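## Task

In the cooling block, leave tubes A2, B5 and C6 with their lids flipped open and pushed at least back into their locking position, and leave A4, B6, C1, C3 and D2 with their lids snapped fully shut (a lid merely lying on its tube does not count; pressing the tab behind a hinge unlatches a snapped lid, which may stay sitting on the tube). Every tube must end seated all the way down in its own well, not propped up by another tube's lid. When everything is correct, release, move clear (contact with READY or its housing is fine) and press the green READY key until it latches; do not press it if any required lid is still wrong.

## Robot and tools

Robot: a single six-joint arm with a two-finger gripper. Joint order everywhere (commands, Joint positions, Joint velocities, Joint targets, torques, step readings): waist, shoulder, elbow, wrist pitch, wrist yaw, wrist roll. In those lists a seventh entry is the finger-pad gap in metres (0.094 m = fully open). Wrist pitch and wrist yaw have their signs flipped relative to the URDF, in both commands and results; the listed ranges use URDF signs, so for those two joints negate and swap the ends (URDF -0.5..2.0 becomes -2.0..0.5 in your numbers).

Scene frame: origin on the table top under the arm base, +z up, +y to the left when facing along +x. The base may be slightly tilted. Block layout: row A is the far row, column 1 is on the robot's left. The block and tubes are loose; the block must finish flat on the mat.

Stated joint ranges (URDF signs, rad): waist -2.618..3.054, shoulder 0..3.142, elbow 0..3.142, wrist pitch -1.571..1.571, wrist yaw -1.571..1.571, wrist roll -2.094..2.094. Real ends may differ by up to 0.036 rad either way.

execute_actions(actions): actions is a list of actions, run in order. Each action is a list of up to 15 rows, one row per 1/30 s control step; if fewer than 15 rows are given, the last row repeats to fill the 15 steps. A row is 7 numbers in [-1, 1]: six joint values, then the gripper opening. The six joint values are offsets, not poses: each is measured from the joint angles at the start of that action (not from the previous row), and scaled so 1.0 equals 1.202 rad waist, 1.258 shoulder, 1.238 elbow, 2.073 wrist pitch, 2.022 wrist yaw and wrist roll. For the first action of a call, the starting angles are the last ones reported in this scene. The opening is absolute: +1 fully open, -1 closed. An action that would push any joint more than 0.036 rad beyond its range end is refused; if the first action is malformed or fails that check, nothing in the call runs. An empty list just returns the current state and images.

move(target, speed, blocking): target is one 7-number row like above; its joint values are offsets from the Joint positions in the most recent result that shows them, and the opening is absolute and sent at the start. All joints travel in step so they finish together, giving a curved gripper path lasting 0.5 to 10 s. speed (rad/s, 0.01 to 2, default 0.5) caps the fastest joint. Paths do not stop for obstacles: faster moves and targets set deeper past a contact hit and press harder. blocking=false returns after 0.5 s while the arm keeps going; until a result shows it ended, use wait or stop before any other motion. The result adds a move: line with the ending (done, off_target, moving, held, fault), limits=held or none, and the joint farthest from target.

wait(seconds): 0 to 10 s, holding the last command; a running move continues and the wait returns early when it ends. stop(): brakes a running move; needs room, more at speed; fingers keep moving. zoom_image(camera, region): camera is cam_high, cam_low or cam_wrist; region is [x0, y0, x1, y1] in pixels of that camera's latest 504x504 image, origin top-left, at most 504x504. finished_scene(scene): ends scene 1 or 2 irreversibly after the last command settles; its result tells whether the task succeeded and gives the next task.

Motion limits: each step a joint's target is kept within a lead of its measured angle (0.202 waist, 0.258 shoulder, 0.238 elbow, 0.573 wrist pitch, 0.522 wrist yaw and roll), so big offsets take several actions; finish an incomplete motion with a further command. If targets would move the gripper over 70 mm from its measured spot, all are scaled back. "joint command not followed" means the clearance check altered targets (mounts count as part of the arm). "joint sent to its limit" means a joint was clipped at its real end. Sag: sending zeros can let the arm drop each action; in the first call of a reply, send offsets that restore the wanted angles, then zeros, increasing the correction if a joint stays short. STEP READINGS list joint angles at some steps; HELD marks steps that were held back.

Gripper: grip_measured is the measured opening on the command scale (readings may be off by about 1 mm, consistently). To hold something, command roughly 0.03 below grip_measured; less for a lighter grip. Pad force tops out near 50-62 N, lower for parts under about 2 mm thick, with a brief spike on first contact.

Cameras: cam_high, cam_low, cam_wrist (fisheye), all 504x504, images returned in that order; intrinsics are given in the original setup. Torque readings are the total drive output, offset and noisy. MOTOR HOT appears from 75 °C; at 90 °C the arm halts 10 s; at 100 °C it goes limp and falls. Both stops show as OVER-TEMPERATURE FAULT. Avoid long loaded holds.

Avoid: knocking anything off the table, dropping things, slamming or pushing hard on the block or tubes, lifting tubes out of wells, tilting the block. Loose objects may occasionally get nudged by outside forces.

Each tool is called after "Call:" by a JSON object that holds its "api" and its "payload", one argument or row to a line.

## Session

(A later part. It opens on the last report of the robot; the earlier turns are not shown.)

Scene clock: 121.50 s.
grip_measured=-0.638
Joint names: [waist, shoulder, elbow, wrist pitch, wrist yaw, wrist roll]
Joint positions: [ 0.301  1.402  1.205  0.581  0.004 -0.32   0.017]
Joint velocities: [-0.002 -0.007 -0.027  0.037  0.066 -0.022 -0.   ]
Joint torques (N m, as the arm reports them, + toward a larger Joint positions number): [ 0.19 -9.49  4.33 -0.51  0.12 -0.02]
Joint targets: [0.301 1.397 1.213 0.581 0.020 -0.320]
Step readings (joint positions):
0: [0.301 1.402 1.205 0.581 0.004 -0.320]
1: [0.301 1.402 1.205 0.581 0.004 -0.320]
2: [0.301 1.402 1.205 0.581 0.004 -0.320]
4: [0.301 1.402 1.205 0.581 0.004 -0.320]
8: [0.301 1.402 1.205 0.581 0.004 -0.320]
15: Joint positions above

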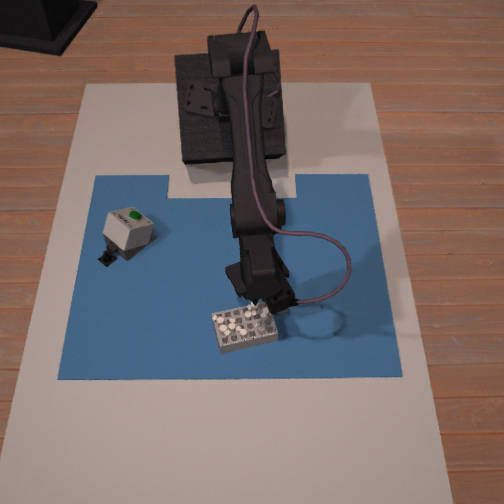

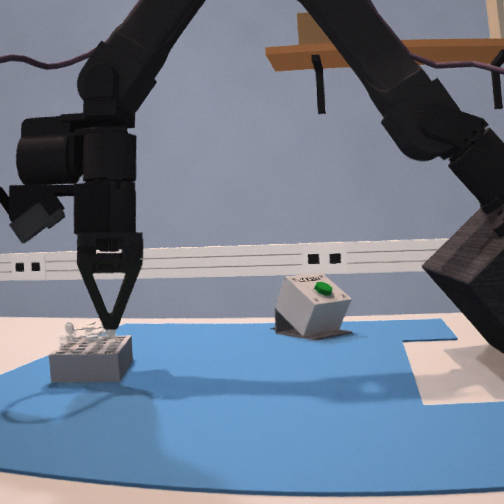

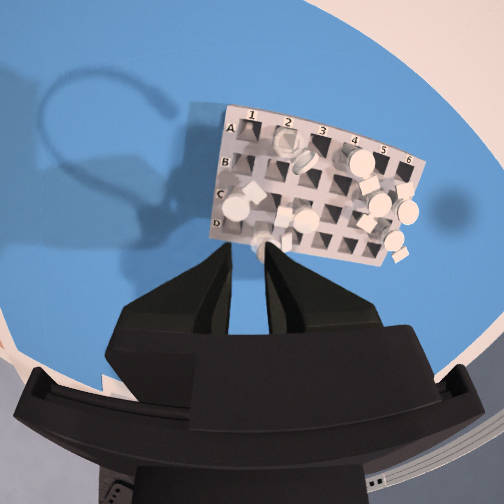

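Call:
{"api": "execute_actions", "payload": {
  "actions": [
    [[0,-0.004,0.007,0,0.008,0,-0.65],[0,-0.004,0.007,0,0.008,0,-0.66],[0,-0.004,0.007,0,0.008,0,-0.67],[0,-0.004,0.007,0,0.008,0,-0.68],[0,-0.004,0.007,0,0.008,0,-0.69],[0,-0.004,0.007,0,0.008,0,-0.70],[0,-0.004,0.007,0,0.008,0,-0.71],[0,-0.004,0.007,0,0.008,0,-0.72],[0,-0.004,0.007,0,0.008,0,-0.73],[0,-0.004,0.007,0,0.008,0,-0.74],[0,-0.004,0.007,0,0.008,0,-0.75],[0,-0.004,0.007,0,0.008,0,-0.76]],
    [[0,-0.003,0.005,-0.004,0.004,0,-0.76],[0,-0.002,0.005,-0.005,0.004,0,-0.76],[0,-0.001,0.005,-0.006,0.004,0,-0.76],[0,0,0.005,-0.007,0.004,0,-0.76],[0,0.001,0.005,-0.008,0.004,0,-0.76],[0,0.002,0.005,-0.009,0.004,0,-0.76],[0,0.003,0.005,-0.010,0.004,0,-0.76],[0,0.004,0.005,-0.011,0.004,0,-0.76],[0,0.005,0.005,-0.012,0.004,0,-0.76],[0,0.006,0.005,-0.013,0.004,0,-0.76]]
  ]
}}

Call:
{"api": "zoom_image", "payload": {
  "camera": "cam_wrist",
  "region": [190, 170, 330, 290]
}}

Scene clock: 131.60 s.
grip_measured=-0.758
Joint names: [waist, shoulder, elbow, wrist pitch, wrist yaw, wrist roll]
Joint positions: [ 0.301  1.411  1.205  0.575  0.005 -0.32   0.011]
Joint velocities: [-0.007 -0.007  0.007 -0.007  0.022 -0.051 -0.001]
Joint torques (N m, as the arm reports them, + toward a larger Joint positions number): [ 0.18 -9.28  4.1  -0.69  0.04 -0.01]
Joint targets: [0.301 1.410 1.211 0.554 0.013 -0.320]
Step readings (joint positions; steps 1 to 15: 1st action; 16 to 30: 2nd action):
0: [0.301 1.402 1.205 0.581 0.004 -0.320]
1: [0.301 1.402 1.205 0.581 0.004 -0.320]
2: [0.301 1.402 1.205 0.581 0.004 -0.320]
4: [0.301 1.402 1.205 0.581 0.004 -0.320]
8: [0.301 1.402 1.205 0.581 0.004 -0.320]
15: [0.301 1.402 1.205 0.581 0.005 -0.320]
16: [0.301 1.402 1.205 0.581 0.005 -0.320]
17: [0.301 1.402 1.205 0.581 0.005 -0.320]
19: [0.301 1.402 1.205 0.581 0.005 -0.320]
23: [0.301 1.403 1.205 0.580 0.005 -0.320]
30: Joint positions above

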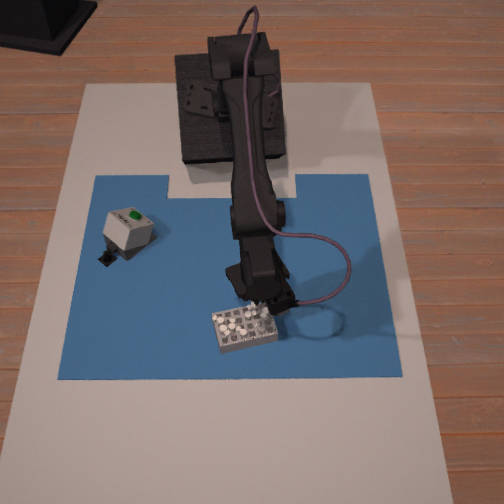

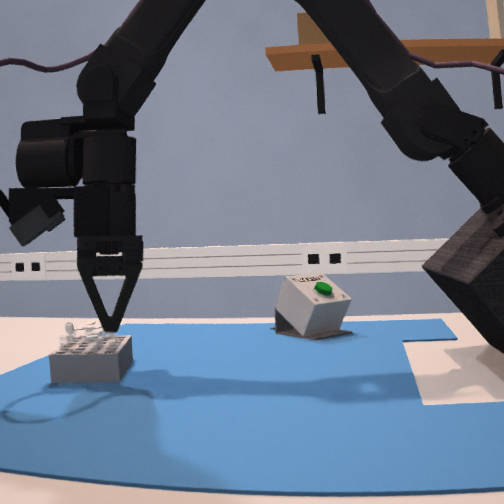

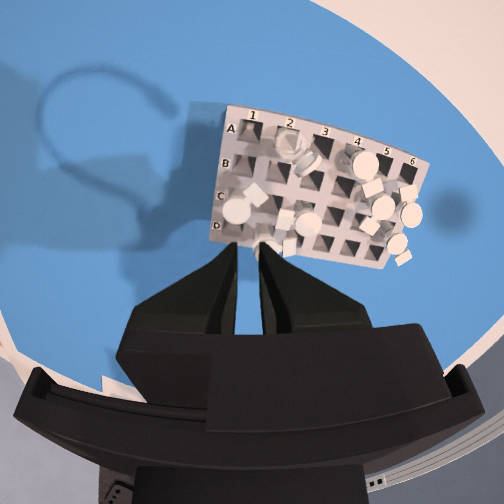

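Region (190, 170, 330, 290) of cam_wrist's 504x504 image, scaled by 3.600, with more detail than that image has; it fills the top 432 rows of this view, and the rest is white.

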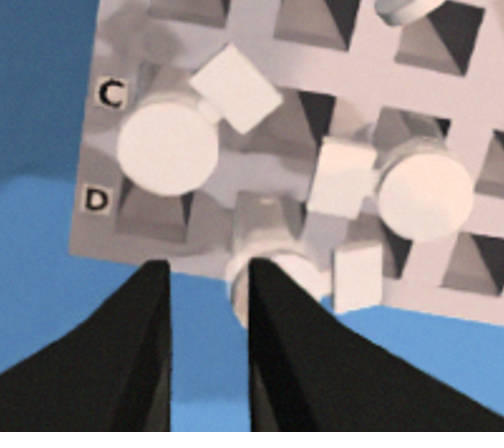

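Call:
{"api": "execute_actions", "payload": {
  "actions": [
    [[0,0.000,0.003,-0.010,0.004,0,-0.76],[0,0.001,0.003,-0.010,0.004,0,-0.76],[0,0.002,0.003,-0.011,0.004,0,-0.76],[0,0.003,0.002,-0.011,0.004,0,-0.76],[0,0.004,0.002,-0.012,0.004,0,-0.76],[0,0.005,0.002,-0.012,0.004,0,-0.76],[0,0.006,0.001,-0.013,0.004,0,-0.76],[0,0.007,0.001,-0.013,0.004,0,-0.76],[0,0.008,0.0,-0.014,0.004,0,-0.76],[0,0.009,0.0,-0.014,0.004,0,-0.76]],
    [[0,0.002,-0.002,-0.009,0.004,0,-0.76],[0,0.003,-0.002,-0.009,0.004,0,-0.76],[0,0.004,-0.003,-0.009,0.004,0,-0.76],[0,0.005,-0.003,-0.009,0.004,0,-0.76],[0,0.006,-0.004,-0.010,0.004,0,-0.76],[0,0.008,-0.004,-0.010,0.004,0,-0.76],[0,0.010,-0.004,-0.010,0.004,0,-0.76],[0,0.012,-0.004,-0.010,0.004,0,-0.76],[0,0.014,-0.004,-0.010,0.004,0,-0.76],[0,0.016,-0.004,-0.010,0.004,0,-0.76]]
  ]
}}

Call:
{"api": "zoom_image", "payload": {
  "camera": "cam_wrist",
  "region": [190, 170, 330, 290]
}}

Scene clock: 138.37 s.
grip_measured=-0.758
Joint names: [waist, shoulder, elbow, wrist pitch, wrist yaw, wrist roll]
Joint positions: [ 0.301  1.422  1.205  0.569  0.009 -0.32   0.011]
Joint velocities: [-0.007 -0.002 -0.007 -0.022 -0.022 -0.007 -0.001]
Joint torques (N m, as the arm reports them, + toward a larger Joint positions number): [ 0.27 -7.77  3.24 -0.69  0.04  0.  ]
Joint targets: [0.301 1.438 1.200 0.550 0.016 -0.320]
Step readings (joint positions; steps 1 to 15: 1st action; 16 to 30: 2nd action):
0: [0.301 1.411 1.205 0.575 0.005 -0.320]
1: [0.301 1.411 1.205 0.575 0.005 -0.320]
2: [0.301 1.411 1.205 0.575 0.005 -0.320]
4: [0.301 1.411 1.205 0.575 0.005 -0.320]
8: [0.301 1.412 1.205 0.573 0.005 -0.320]
15: [0.301 1.418 1.205 0.570 0.008 -0.320]
16: [0.301 1.418 1.205 0.570 0.008 -0.320]
17: [0.301 1.418 1.205 0.570 0.009 -0.320]
19: [0.301 1.418 1.205 0.570 0.009 -0.320]
23: [0.301 1.421 1.205 0.570 0.009 -0.320]
30: Joint positions above

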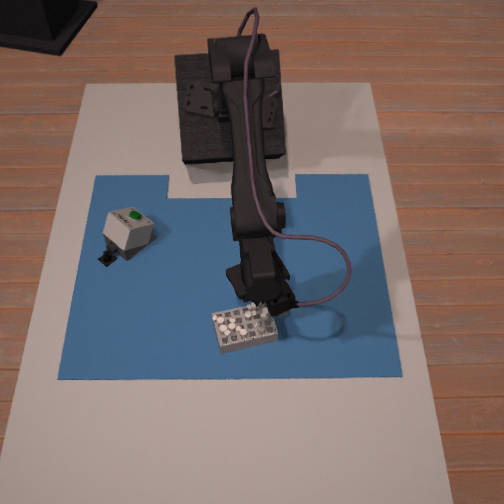

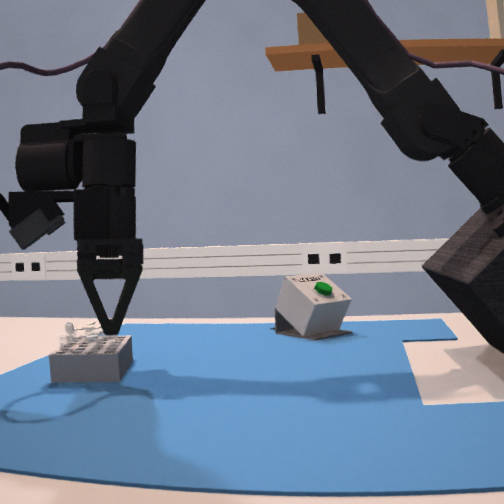

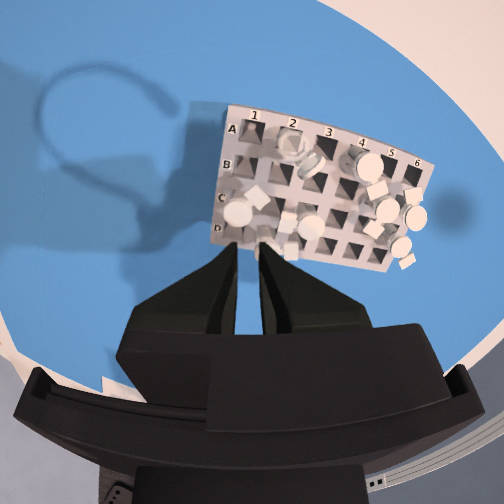

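Region (190, 170, 330, 290) of cam_wrist's 504x504 image, scaled by 3.600, with more detail than that image has; it fills the top 432 rows of this view, and the rest is white.

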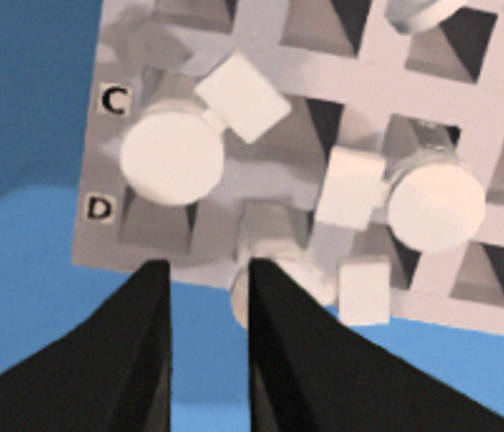

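Call:
{"api": "execute_actions", "payload": {
  "actions": [
    [[0,0.014,-0.004,-0.009,0,0,-0.76],[0,0.016,-0.004,-0.009,0,0,-0.76],[0,0.018,-0.004,-0.009,0,0,-0.76],[0,0.020,-0.004,-0.009,-0.001,0,-0.76],[0,0.022,-0.004,-0.010,-0.001,0,-0.76],[0,0.024,-0.004,-0.010,-0.002,0,-0.76],[0,0.026,-0.004,-0.010,-0.002,0,-0.76],[0,0.028,-0.004,-0.010,-0.003,0,-0.76]],
    [[0,0.028,-0.004,-0.010,-0.003,0,-0.76],[0,0.030,-0.004,-0.010,-0.003,0,-0.76],[0,0.032,-0.004,-0.010,-0.003,0,-0.76],[0,0.034,-0.004,-0.011,-0.004,0,-0.76],[0,0.036,-0.004,-0.011,-0.004,0,-0.76],[0,0.038,-0.004,-0.011,-0.004,0,-0.76],[0,0.040,-0.004,-0.012,-0.004,0,-0.76],[0,0.043,-0.004,-0.012,-0.004,0,-0.76]]
  ]
}}

Call:
{"api": "zoom_image", "payload": {
  "camera": "cam_wrist",
  "region": [190, 170, 330, 290]
}}

Scene clock: 146.13 s.
grip_measured=-0.758
Joint names: [waist, shoulder, elbow, wrist pitch, wrist yaw, wrist roll]
Joint positions: [ 0.301  1.426  1.205  0.569  0.007 -0.32   0.011]
Joint velocities: [ 0.012  0.007 -0.012 -0.066  0.037  0.051  0.001]
Joint torques (N m, as the arm reports them, + toward a larger Joint positions number): [ 0.2  -4.85  3.25 -0.74 -0.09 -0.01]
Joint targets: [0.301 1.478 1.200 0.544 -0.000 -0.320]
Step readings (joint positions; steps 1 to 15: 1st action; 16 to 30: 2nd action):
0: [0.301 1.422 1.205 0.569 0.009 -0.320]
1: [0.301 1.422 1.205 0.569 0.009 -0.320]
2: [0.301 1.422 1.205 0.569 0.009 -0.320]
4: [0.301 1.422 1.205 0.569 0.009 -0.320]
8: [0.301 1.424 1.205 0.569 0.008 -0.320]
15: [0.301 1.424 1.205 0.569 0.008 -0.320]
16: [0.301 1.424 1.205 0.569 0.008 -0.320]
17: [0.301 1.424 1.205 0.569 0.008 -0.320]
19: [0.301 1.425 1.205 0.569 0.007 -0.320]
23: [0.301 1.425 1.205 0.569 0.007 -0.320]
30: Joint positions above

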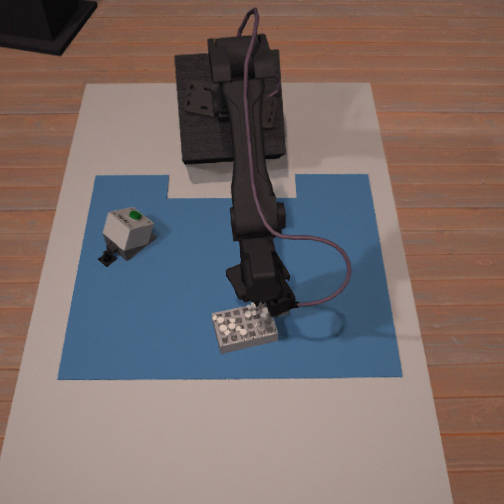

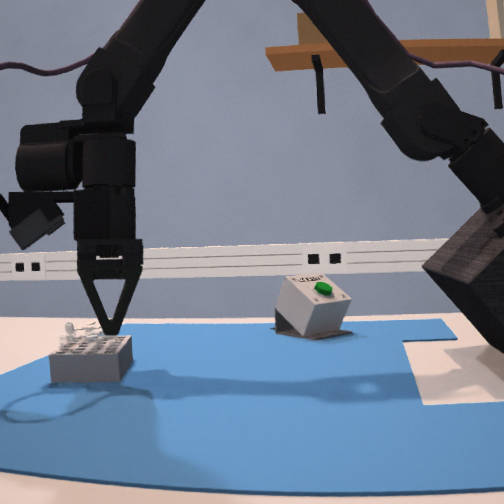

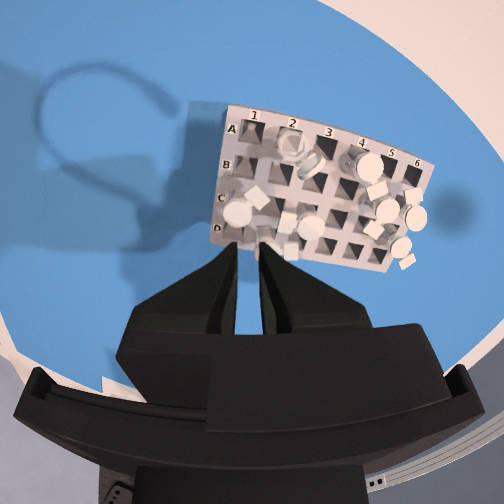

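Region (190, 170, 330, 290) of cam_wrist's 504x504 image, scaled by 3.600, with more detail than that image has; it fills the top 432 rows of this view, and the rest is white.

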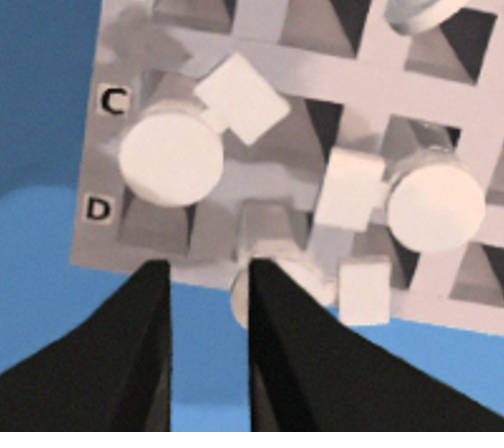

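Call:
{"api": "move", "payload": {
  "target": [0,-0.04,0,0.014,0,0,-0.76],
  "speed": 0.15
}}

Scene clock: 170.57 s.
grip_measured=-0.758
Joint names: [waist, shoulder, elbow, wrist pitch, wrist yaw, wrist roll]
Joint positions: [ 0.301  1.406  1.205  0.592  0.007 -0.32   0.011]
Joint velocities: [-0.012 -0.002 -0.012  0.051  0.007  0.007  0.   ]
Joint torques (N m, as the arm reports them, + toward a larger Joint positions number): [  0.18 -11.58   3.67  -0.44  -0.02  -0.01]
Joint targets: [0.301 1.375 1.205 0.598 0.007 -0.320]
move: off_target; limits=none; farthest joint: the shoulder, 0.030 radians from its target (0.050 radians at the start)

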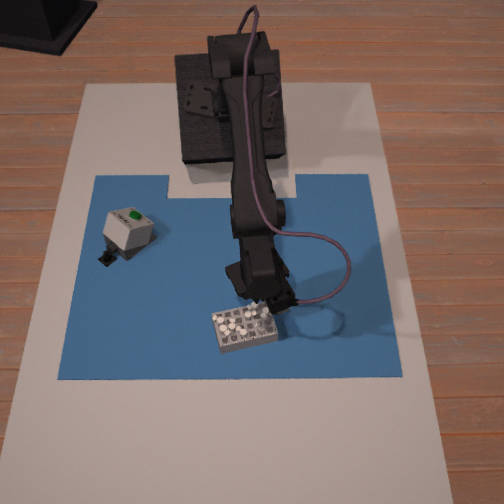

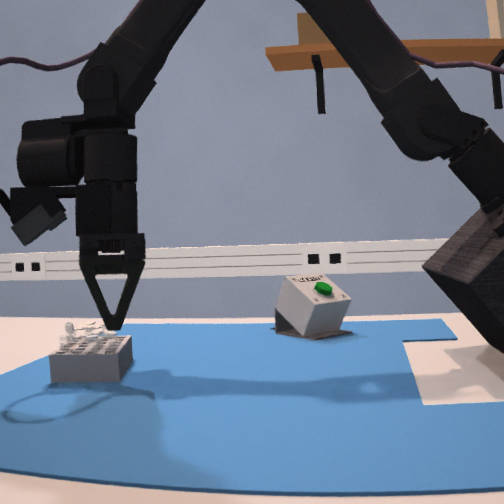

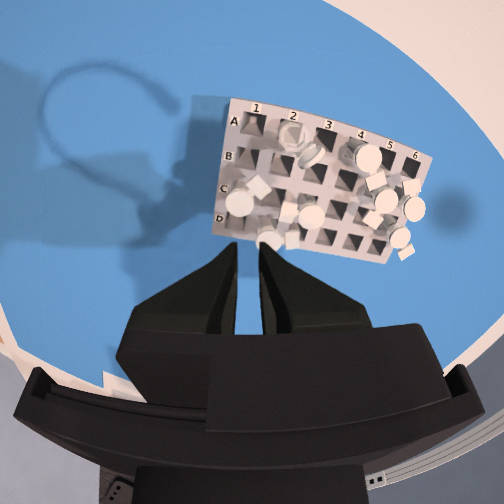

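Call:
{"api": "move", "payload": {
  "target": [0.0324,-0.005,0.0913,0.027,0,0,-1],
  "speed": 0.2
}}

Call:
{"api": "zoom_image", "payload": {
  "camera": "cam_wrist",
  "region": [190, 170, 330, 290]
}}

Scene clock: 177.27 s.
grip_measured=-0.981
Joint names: [waist, shoulder, elbow, wrist pitch, wrist yaw, wrist roll]
Joint positions: [ 0.329  1.409  1.289  0.643  0.007 -0.32   0.001]
Joint velocities: [ 0.007  0.002  0.007  0.051  0.007  0.022 -0.001]
Joint torques (N m, as the arm reports them, + toward a larger Joint positions number): [  1.33 -10.16   6.03  -0.49  -0.01  -0.01]
Joint targets: [0.340 1.400 1.318 0.648 0.007 -0.320]
move: off_target; limits=none; farthest joint: the elbow, 0.029 radians from its target (0.113 radians at the start)

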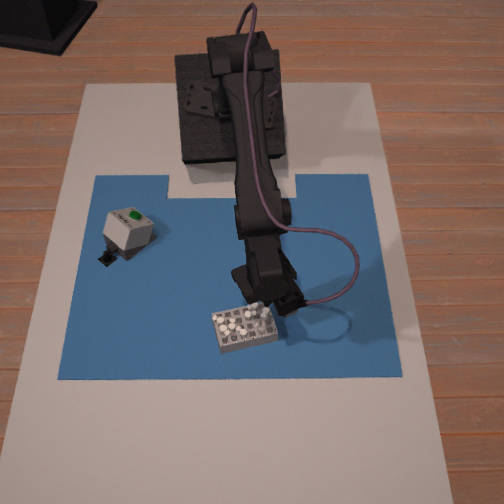

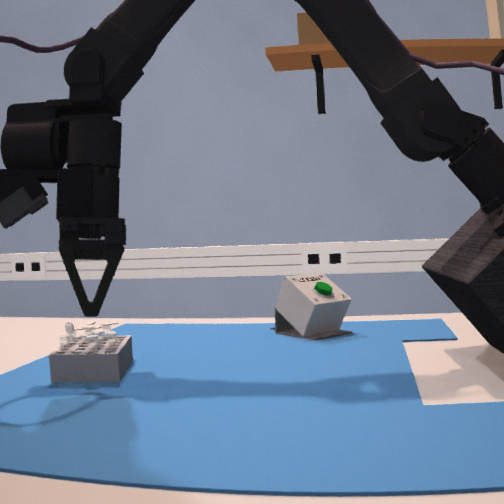

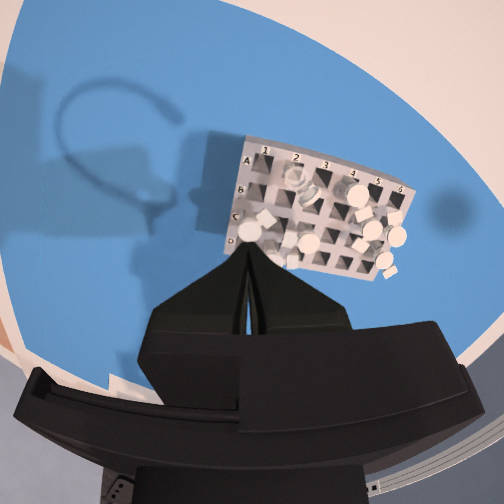

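Region (190, 170, 330, 290) of cam_wrist's 504x504 image, scaled by 3.600, with more detail than that image has; it fills the top 432 rows of this view, and the rest is white.

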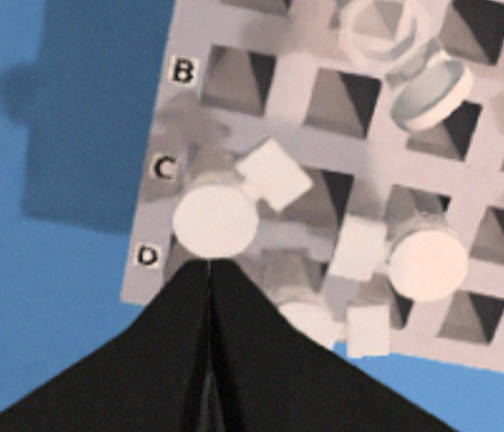

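Call:
{"api": "move", "payload": {
  "target": [0.003,0.038,0.008,-0.025,0,0,-1],
  "speed": 0.12
}}

Call:
{"api": "zoom_image", "payload": {
  "camera": "cam_wrist",
  "region": [190, 170, 330, 290]
}}

Scene clock: 184.57 s.
grip_measured=-0.981
Joint names: [waist, shoulder, elbow, wrist pitch, wrist yaw, wrist roll]
Joint positions: [ 0.329  1.464  1.289  0.61   0.007 -0.32   0.001]
Joint velocities: [-0.012  0.012  0.007  0.037  0.022  0.022  0.002]
Joint torques (N m, as the arm reports them, + toward a larger Joint positions number): [  0.66 -10.11   4.48  -0.68  -0.02  -0.01]
Joint targets: [0.333 1.457 1.299 0.591 0.007 -0.320]
move: done; limits=none; farthest joint: the wrist pitch, 0.018 radians from its target (0.052 radians at the start)

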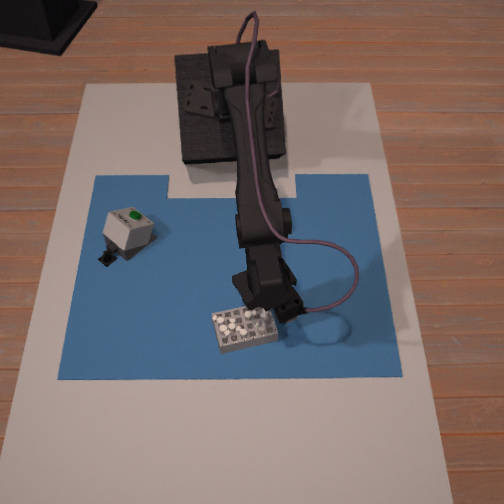

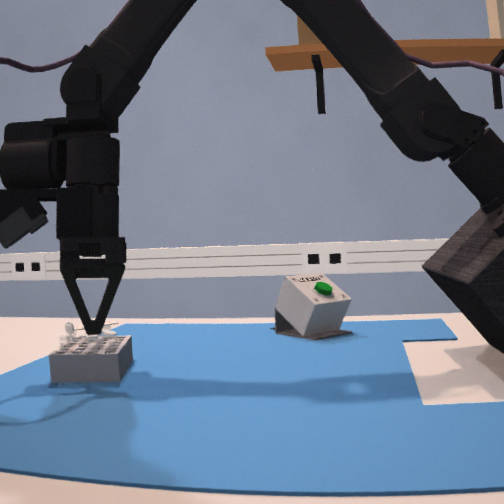

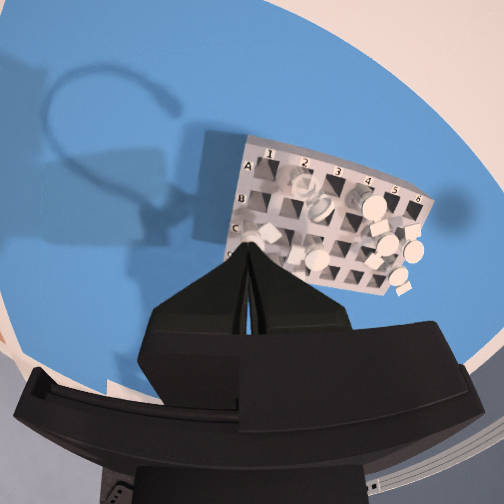

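Region (190, 170, 330, 290) of cam_wrist's 504x504 image, scaled by 3.600, with more detail than that image has; it fills the top 432 rows of this view, and the rest is white.

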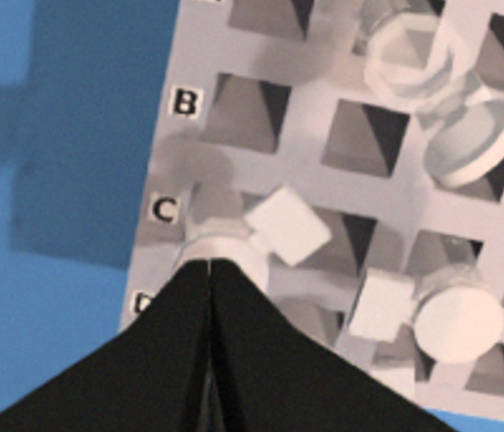

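Good position. Press.

Call:
{"api": "execute_actions", "payload": {
  "actions": [
    [[0,-0.004,0.004,-0.009,0,0,-1],[0,-0.003,0.004,-0.009,0,0,-1],[0,-0.002,0.003,-0.010,0,0,-1],[0,-0.001,0.003,-0.010,0,0,-1],[0,0,0.002,-0.010,0,0,-1],[0,0.001,0.002,-0.011,0,0,-1],[0,0.002,0.001,-0.011,0,0,-1],[0,0.004,0.001,-0.011,0,0,-1],[0,0.006,0,-0.012,0,0,-1],[0,0.008,0,-0.012,0,0,-1],[0,0.010,-0.001,-0.012,0,0,-1]],
    [[0,0.004,-0.004,-0.008,0,0,-1],[0,0.006,-0.004,-0.008,0,0,-1],[0,0.008,-0.004,-0.008,0,0,-1],[0,0.010,-0.004,-0.009,0,0,-1],[0,0.012,-0.004,-0.009,0,0,-1],[0,0.014,-0.004,-0.009,0,0,-1],[0,0.016,-0.004,-0.009,0,0,-1],[0,0.018,-0.004,-0.010,0,0,-1],[0,0.020,-0.004,-0.010,0,0,-1],[0,0.022,-0.004,-0.010,0,0,-1],[0,0.024,-0.004,-0.010,0,0,-1],[0,0.026,-0.004,-0.010,0,0,-1]],
    [[0,0.026,-0.004,-0.010,0,0,-1],[0,0.028,-0.004,-0.010,0,0,-1],[0,0.030,-0.004,-0.010,0,0,-1],[0,0.032,-0.004,-0.011,0,0,-1],[0,0.034,-0.004,-0.011,0,0,-1],[0,0.036,-0.004,-0.011,0,0,-1],[0,0.038,-0.004,-0.012,0,0,-1],[0,0.040,-0.004,-0.012,0,0,-1],[0,0.042,-0.004,-0.012,0,0,-1],[0,0.044,-0.004,-0.012,0,0,-1]]
  ]
}}

Call:
{"api": "zoom_image", "payload": {
  "camera": "cam_wrist",
  "region": [190, 170, 350, 300]
}}

Scene clock: 194.63 s.
grip_measured=-0.981
Joint names: [waist, shoulder, elbow, wrist pitch, wrist yaw, wrist roll]
Joint positions: [ 0.329  1.475  1.289  0.603  0.007 -0.32   0.001]
Joint velocities: [-0.002  0.007  0.012  0.022 -0.037  0.022  0.001]
Joint torques (N m, as the arm reports them, + toward a larger Joint positions number): [ 0.34 -5.26  3.35 -0.73 -0.01 -0.01]
Joint targets: [0.329 1.527 1.284 0.578 0.007 -0.320]
Step readings (joint positions; steps 1 to 15: 1st action; 16 to 30: 2nd action; 31 to 45: 3rd action):
0: [0.329 1.464 1.289 0.609 0.007 -0.320]
1: [0.329 1.464 1.289 0.609 0.007 -0.320]
2: [0.329 1.464 1.289 0.609 0.007 -0.320]
4: [0.329 1.464 1.289 0.608 0.007 -0.320]
8: [0.329 1.464 1.289 0.606 0.007 -0.320]
15: [0.329 1.471 1.289 0.603 0.007 -0.320]
16: [0.329 1.471 1.289 0.603 0.007 -0.320]
17: [0.329 1.471 1.289 0.603 0.007 -0.320]
19: [0.329 1.471 1.289 0.603 0.007 -0.320]
23: [0.329 1.471 1.289 0.603 0.007 -0.320]
30: [0.329 1.472 1.289 0.603 0.007 -0.320]
31: [0.329 1.472 1.289 0.603 0.007 -0.320]
32: [0.329 1.473 1.289 0.603 0.007 -0.320]
34: [0.329 1.474 1.289 0.603 0.007 -0.320]
38: [0.329 1.475 1.289 0.603 0.007 -0.320]
45: Joint positions above

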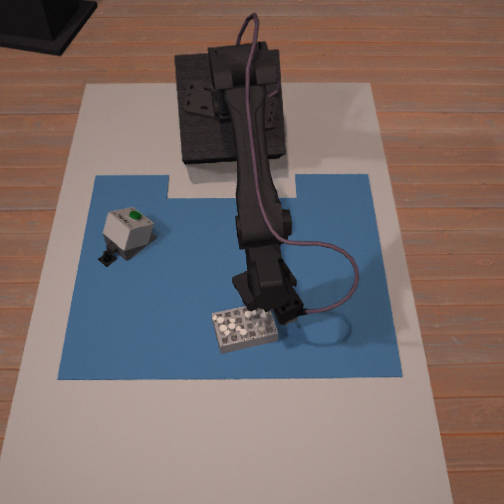

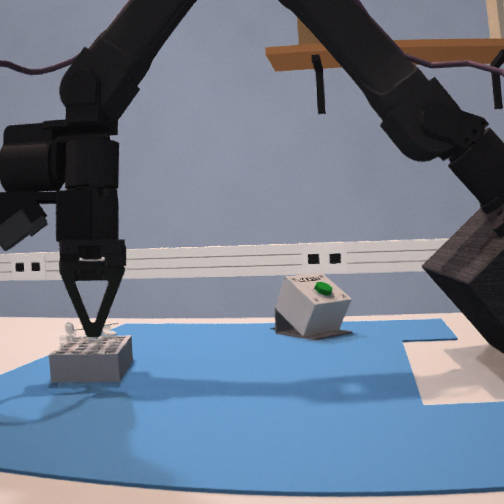

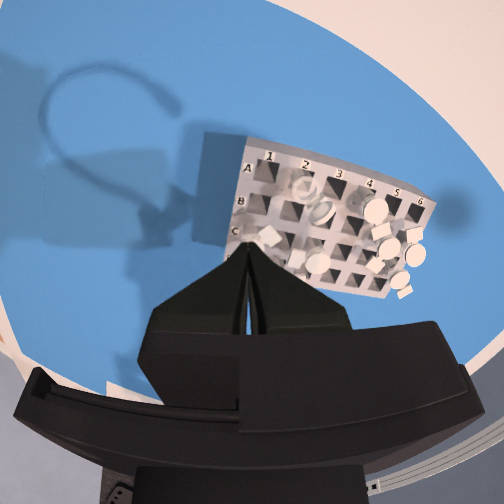

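Region (190, 170, 350, 300) of cam_wrist's 504x504 image, scaled by 3.150, with more detail than that image has; it fills the top 410 rows of this view, and the rest is white.

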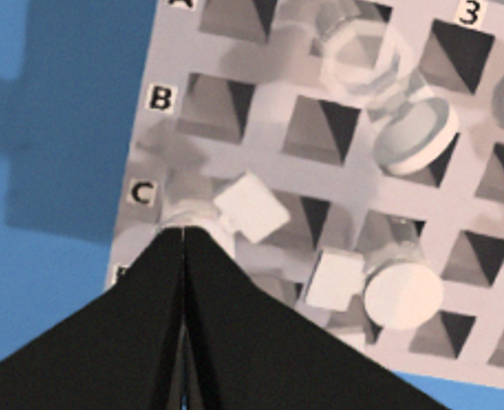

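Call:
{"api": "move", "payload": {
  "target": [0,-0.052,0,0.014,0,0,-1],
  "speed": 0.2
}}

Call:
{"api": "move", "payload": {
  "target": [-0.089,-0.008,0.045,0.012,0,0,-1],
  "speed": 0.2
}}

Call:
{"api": "zoom_image", "payload": {
  "camera": "cam_wrist",
  "region": [180, 150, 340, 290]
}}

Scene clock: 206.07 s.
grip_measured=-0.981
Joint names: [waist, shoulder, elbow, wrist pitch, wrist yaw, wrist roll]
Joint positions: [ 0.329  1.438  1.289  0.626  0.007 -0.32   0.001]
Joint velocities: [ 0.002 -0.022  0.007  0.022 -0.022 -0.095 -0.001]
Joint torques (N m, as the arm reports them, + toward a larger Joint positions number): [  0.33 -11.89   3.84  -0.5   -0.02  -0.01]
Joint targets: [0.329 1.409 1.289 0.632 0.007 -0.320]
move: off_target; limits=none; farthest joint: the shoulder, 0.029 radians from its target (0.065 radians at the start)

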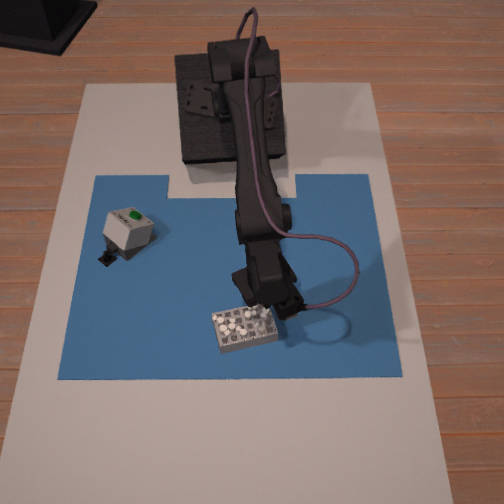

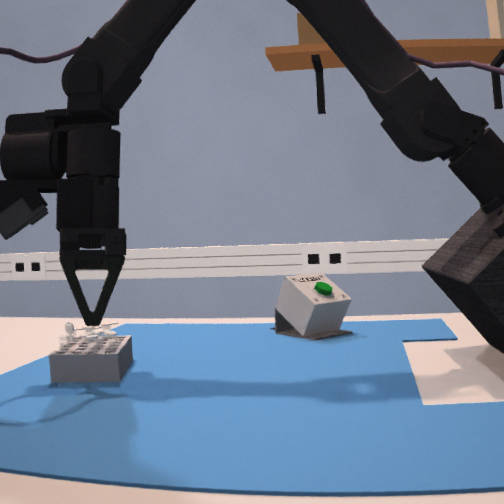

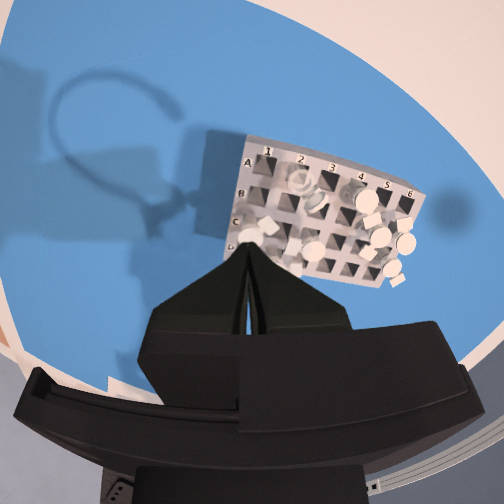

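Scene clock: 207.07 s.
grip_measured=-0.981
Joint names: [waist, shoulder, elbow, wrist pitch, wrist yaw, wrist roll]
Joint positions: [ 0.231  1.438  1.316  0.646  0.007 -0.32   0.001]
Joint velocities: [-0.002  0.002  0.012  0.022  0.007 -0.022  0.   ]
Joint torques (N m, as the arm reports them, + toward a larger Joint positions number): [ -0.96 -10.39   6.07  -0.49  -0.04  -0.01]
Joint targets: [0.223 1.428 1.345 0.652 0.007 -0.320]
move: off_target; limits=none; farthest joint: the elbow, 0.029 radians from its target (0.055 radians at the start)

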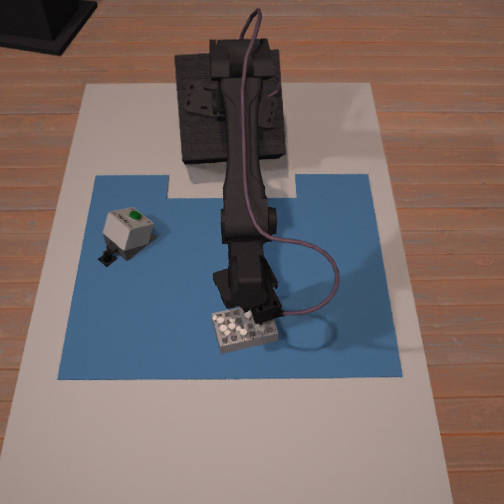

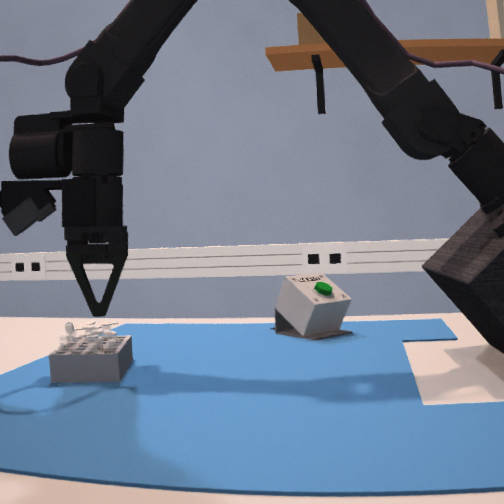

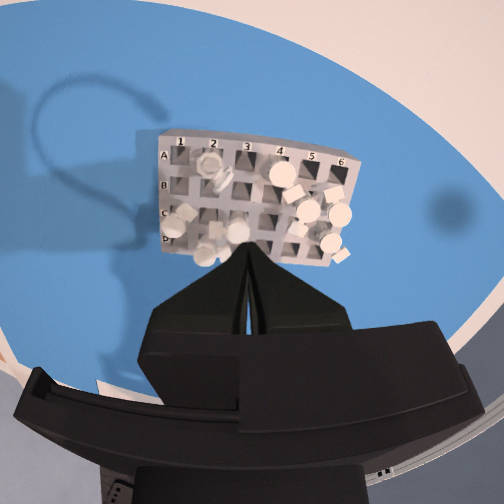

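Region (180, 150, 340, 290) of cam_wrist's 504x504 image, scaled by 3.150, with more detail than that image has; it fills the top 441 rows of this view, and the rest is white.

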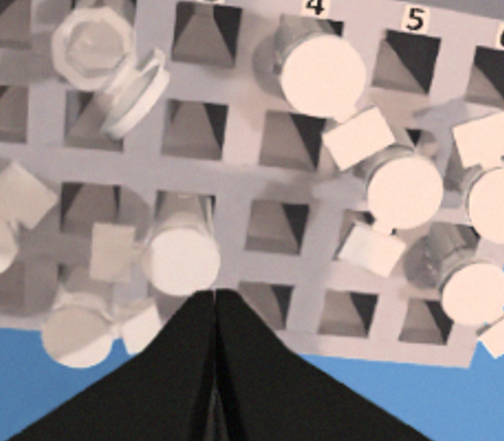

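Call:
{"api": "move", "payload": {
  "target": [0.015,0.028,0.008,-0.023,0,0,-1],
  "speed": 0.1
}}

Call:
{"api": "zoom_image", "payload": {
  "camera": "cam_wrist",
  "region": [180, 150, 340, 290]
}}

Scene clock: 216.13 s.
grip_measured=-0.981
Joint names: [waist, shoulder, elbow, wrist pitch, wrist yaw, wrist roll]
Joint positions: [ 0.24   1.48   1.316  0.617  0.007 -0.32   0.001]
Joint velocities: [-0.012  0.002 -0.022  0.037  0.051 -0.022 -0.   ]
Joint torques (N m, as the arm reports them, + toward a larger Joint positions number): [  0.78 -10.22   4.53  -0.65  -0.04  -0.01]
Joint targets: [0.249 1.474 1.326 0.598 0.007 -0.320]
move: done; limits=none; farthest joint: the wrist pitch, 0.018 radians from its target (0.048 radians at the start)

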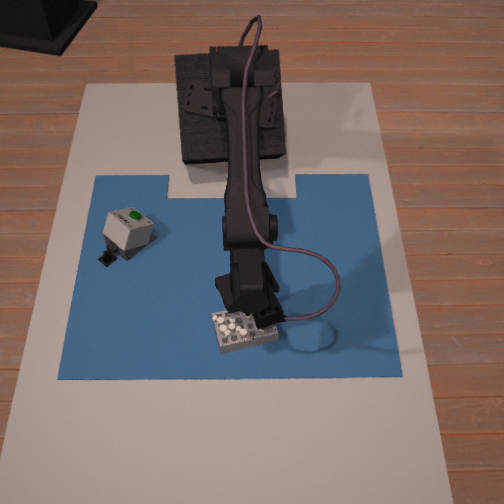

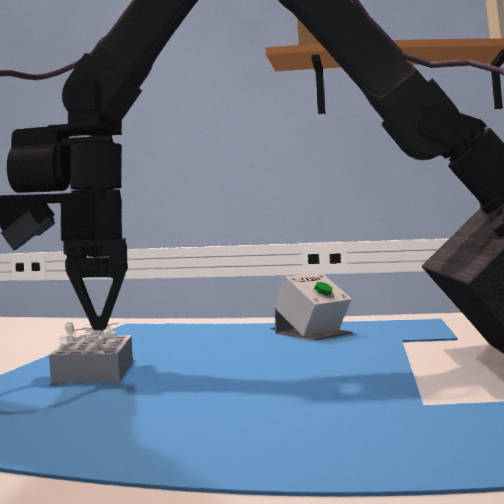

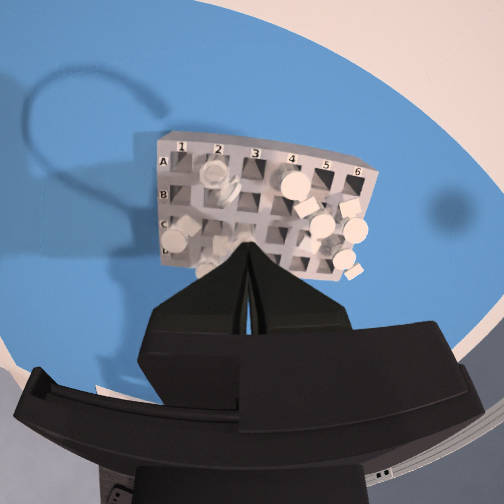

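Region (180, 150, 340, 290) of cam_wrist's 504x504 image, scaled by 3.150, with more detail than that image has; it fills the top 441 rows of this view, and the rest is white.

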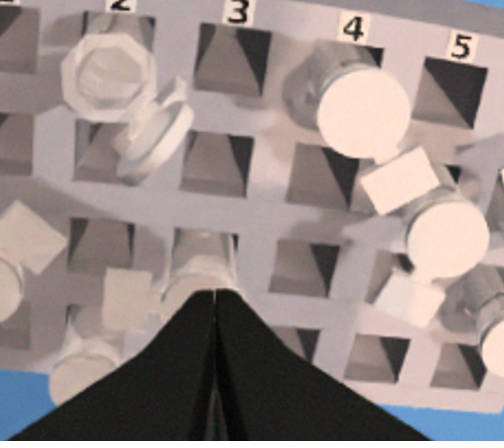

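Call:
{"api": "execute_actions", "payload": {
  "actions": [
    [[0,-0.005,0.004,-0.010,0,0,-1],[0,-0.005,0.004,-0.011,0,0,-1],[0,-0.005,0.003,-0.012,0,0,-1],[0,-0.004,0.003,-0.013,0,0,-1],[0,-0.003,0.002,-0.014,0,0,-1],[0,-0.002,0.002,-0.015,0,0,-1],[0,-0.001,0.001,-0.015,0,0,-1],[0,0,0.001,-0.015,0,0,-1],[0,0.002,0,-0.015,0,0,-1],[0,0.004,0,-0.015,0,0,-1],[0,0.006,-0.001,-0.015,0,0,-1],[0,0.008,-0.001,-0.015,0,0,-1],[0,0.010,-0.001,-0.015,0,0,-1]],
    [[0,0.004,-0.004,-0.008,0,0,-1],[0,0.006,-0.004,-0.008,0,0,-1],[0,0.008,-0.004,-0.008,0,0,-1],[0,0.010,-0.004,-0.009,0,0,-1],[0,0.012,-0.004,-0.009,0,0,-1],[0,0.014,-0.004,-0.009,0,0,-1],[0,0.016,-0.004,-0.009,0,0,-1],[0,0.018,-0.004,-0.010,0,0,-1],[0,0.020,-0.004,-0.010,0,0,-1],[0,0.022,-0.004,-0.010,0,0,-1],[0,0.024,-0.004,-0.010,0,0,-1],[0,0.026,-0.004,-0.010,0,0,-1]],
    [[0,0.026,-0.004,-0.010,0,0,-1],[0,0.028,-0.004,-0.010,0,0,-1],[0,0.030,-0.004,-0.010,0,0,-1],[0,0.032,-0.004,-0.011,0,0,-1],[0,0.034,-0.004,-0.011,0,0,-1],[0,0.036,-0.004,-0.011,0,0,-1],[0,0.038,-0.004,-0.012,0,0,-1],[0,0.040,-0.004,-0.012,0,0,-1],[0,0.042,-0.004,-0.012,0,0,-1],[0,0.044,-0.004,-0.012,0,0,-1]]
  ]
}}

Call:
{"api": "zoom_image", "payload": {
  "camera": "cam_wrist",
  "region": [180, 150, 340, 290]
}}

Scene clock: 234.13 s.
grip_measured=-0.981
Joint names: [waist, shoulder, elbow, wrist pitch, wrist yaw, wrist roll]
Joint positions: [ 0.24   1.487  1.316  0.604  0.005 -0.32   0.001]
Joint velocities: [ 0.017 -0.012 -0.017  0.066 -0.037  0.007  0.   ]
Joint torques (N m, as the arm reports them, + toward a larger Joint positions number): [-0.09 -5.35  3.43 -0.76 -0.04 -0.01]
Joint targets: [0.240 1.540 1.311 0.579 0.005 -0.320]
Step readings (joint positions; steps 1 to 15: 1st action; 16 to 30: 2nd action; 31 to 45: 3rd action):
0: [0.240 1.480 1.316 0.616 0.007 -0.320]
1: [0.240 1.480 1.316 0.616 0.007 -0.320]
2: [0.240 1.480 1.316 0.615 0.007 -0.320]
4: [0.240 1.480 1.316 0.613 0.007 -0.320]
8: [0.240 1.480 1.316 0.608 0.007 -0.320]
15: [0.240 1.483 1.316 0.604 0.007 -0.320]
16: [0.240 1.483 1.316 0.604 0.007 -0.320]
17: [0.240 1.483 1.316 0.604 0.007 -0.320]
19: [0.240 1.483 1.316 0.604 0.007 -0.320]
23: [0.240 1.484 1.316 0.604 0.006 -0.320]
30: [0.240 1.485 1.316 0.604 0.005 -0.320]
31: [0.240 1.485 1.316 0.604 0.005 -0.320]
32: [0.240 1.485 1.316 0.604 0.005 -0.320]
34: [0.240 1.485 1.316 0.604 0.005 -0.320]
38: [0.240 1.486 1.316 0.604 0.005 -0.320]
45: Joint positions above

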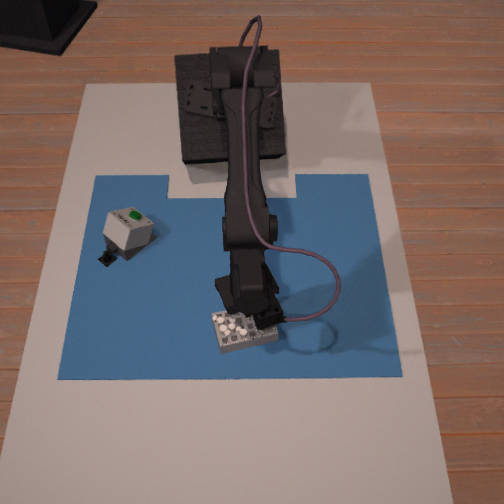

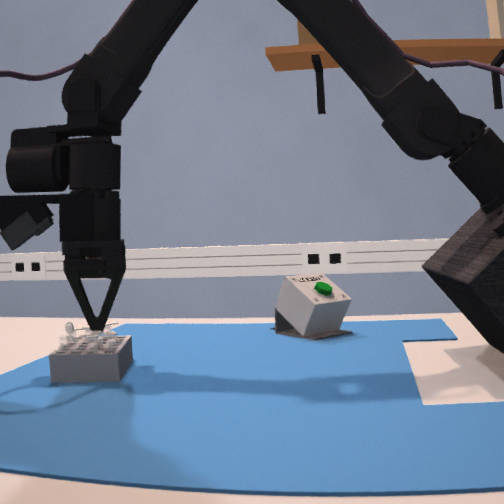

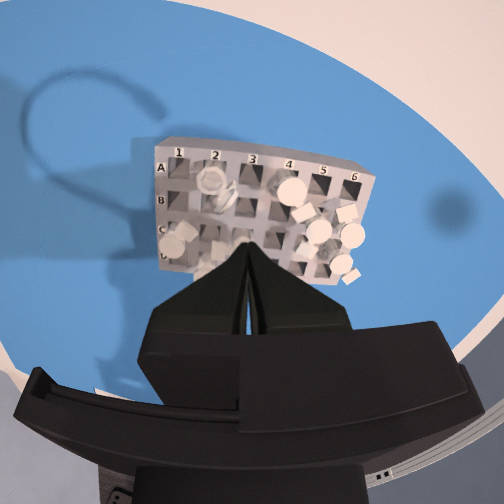

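Region (180, 150, 340, 290) of cam_wrist's 504x504 image, scaled by 3.150, with more detail than that image has; it fills the top 441 rows of this view, and the rest is white.

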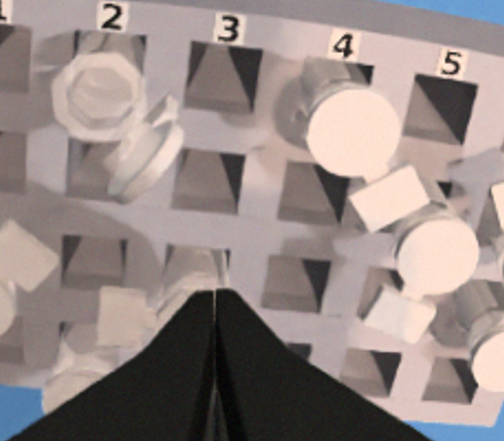

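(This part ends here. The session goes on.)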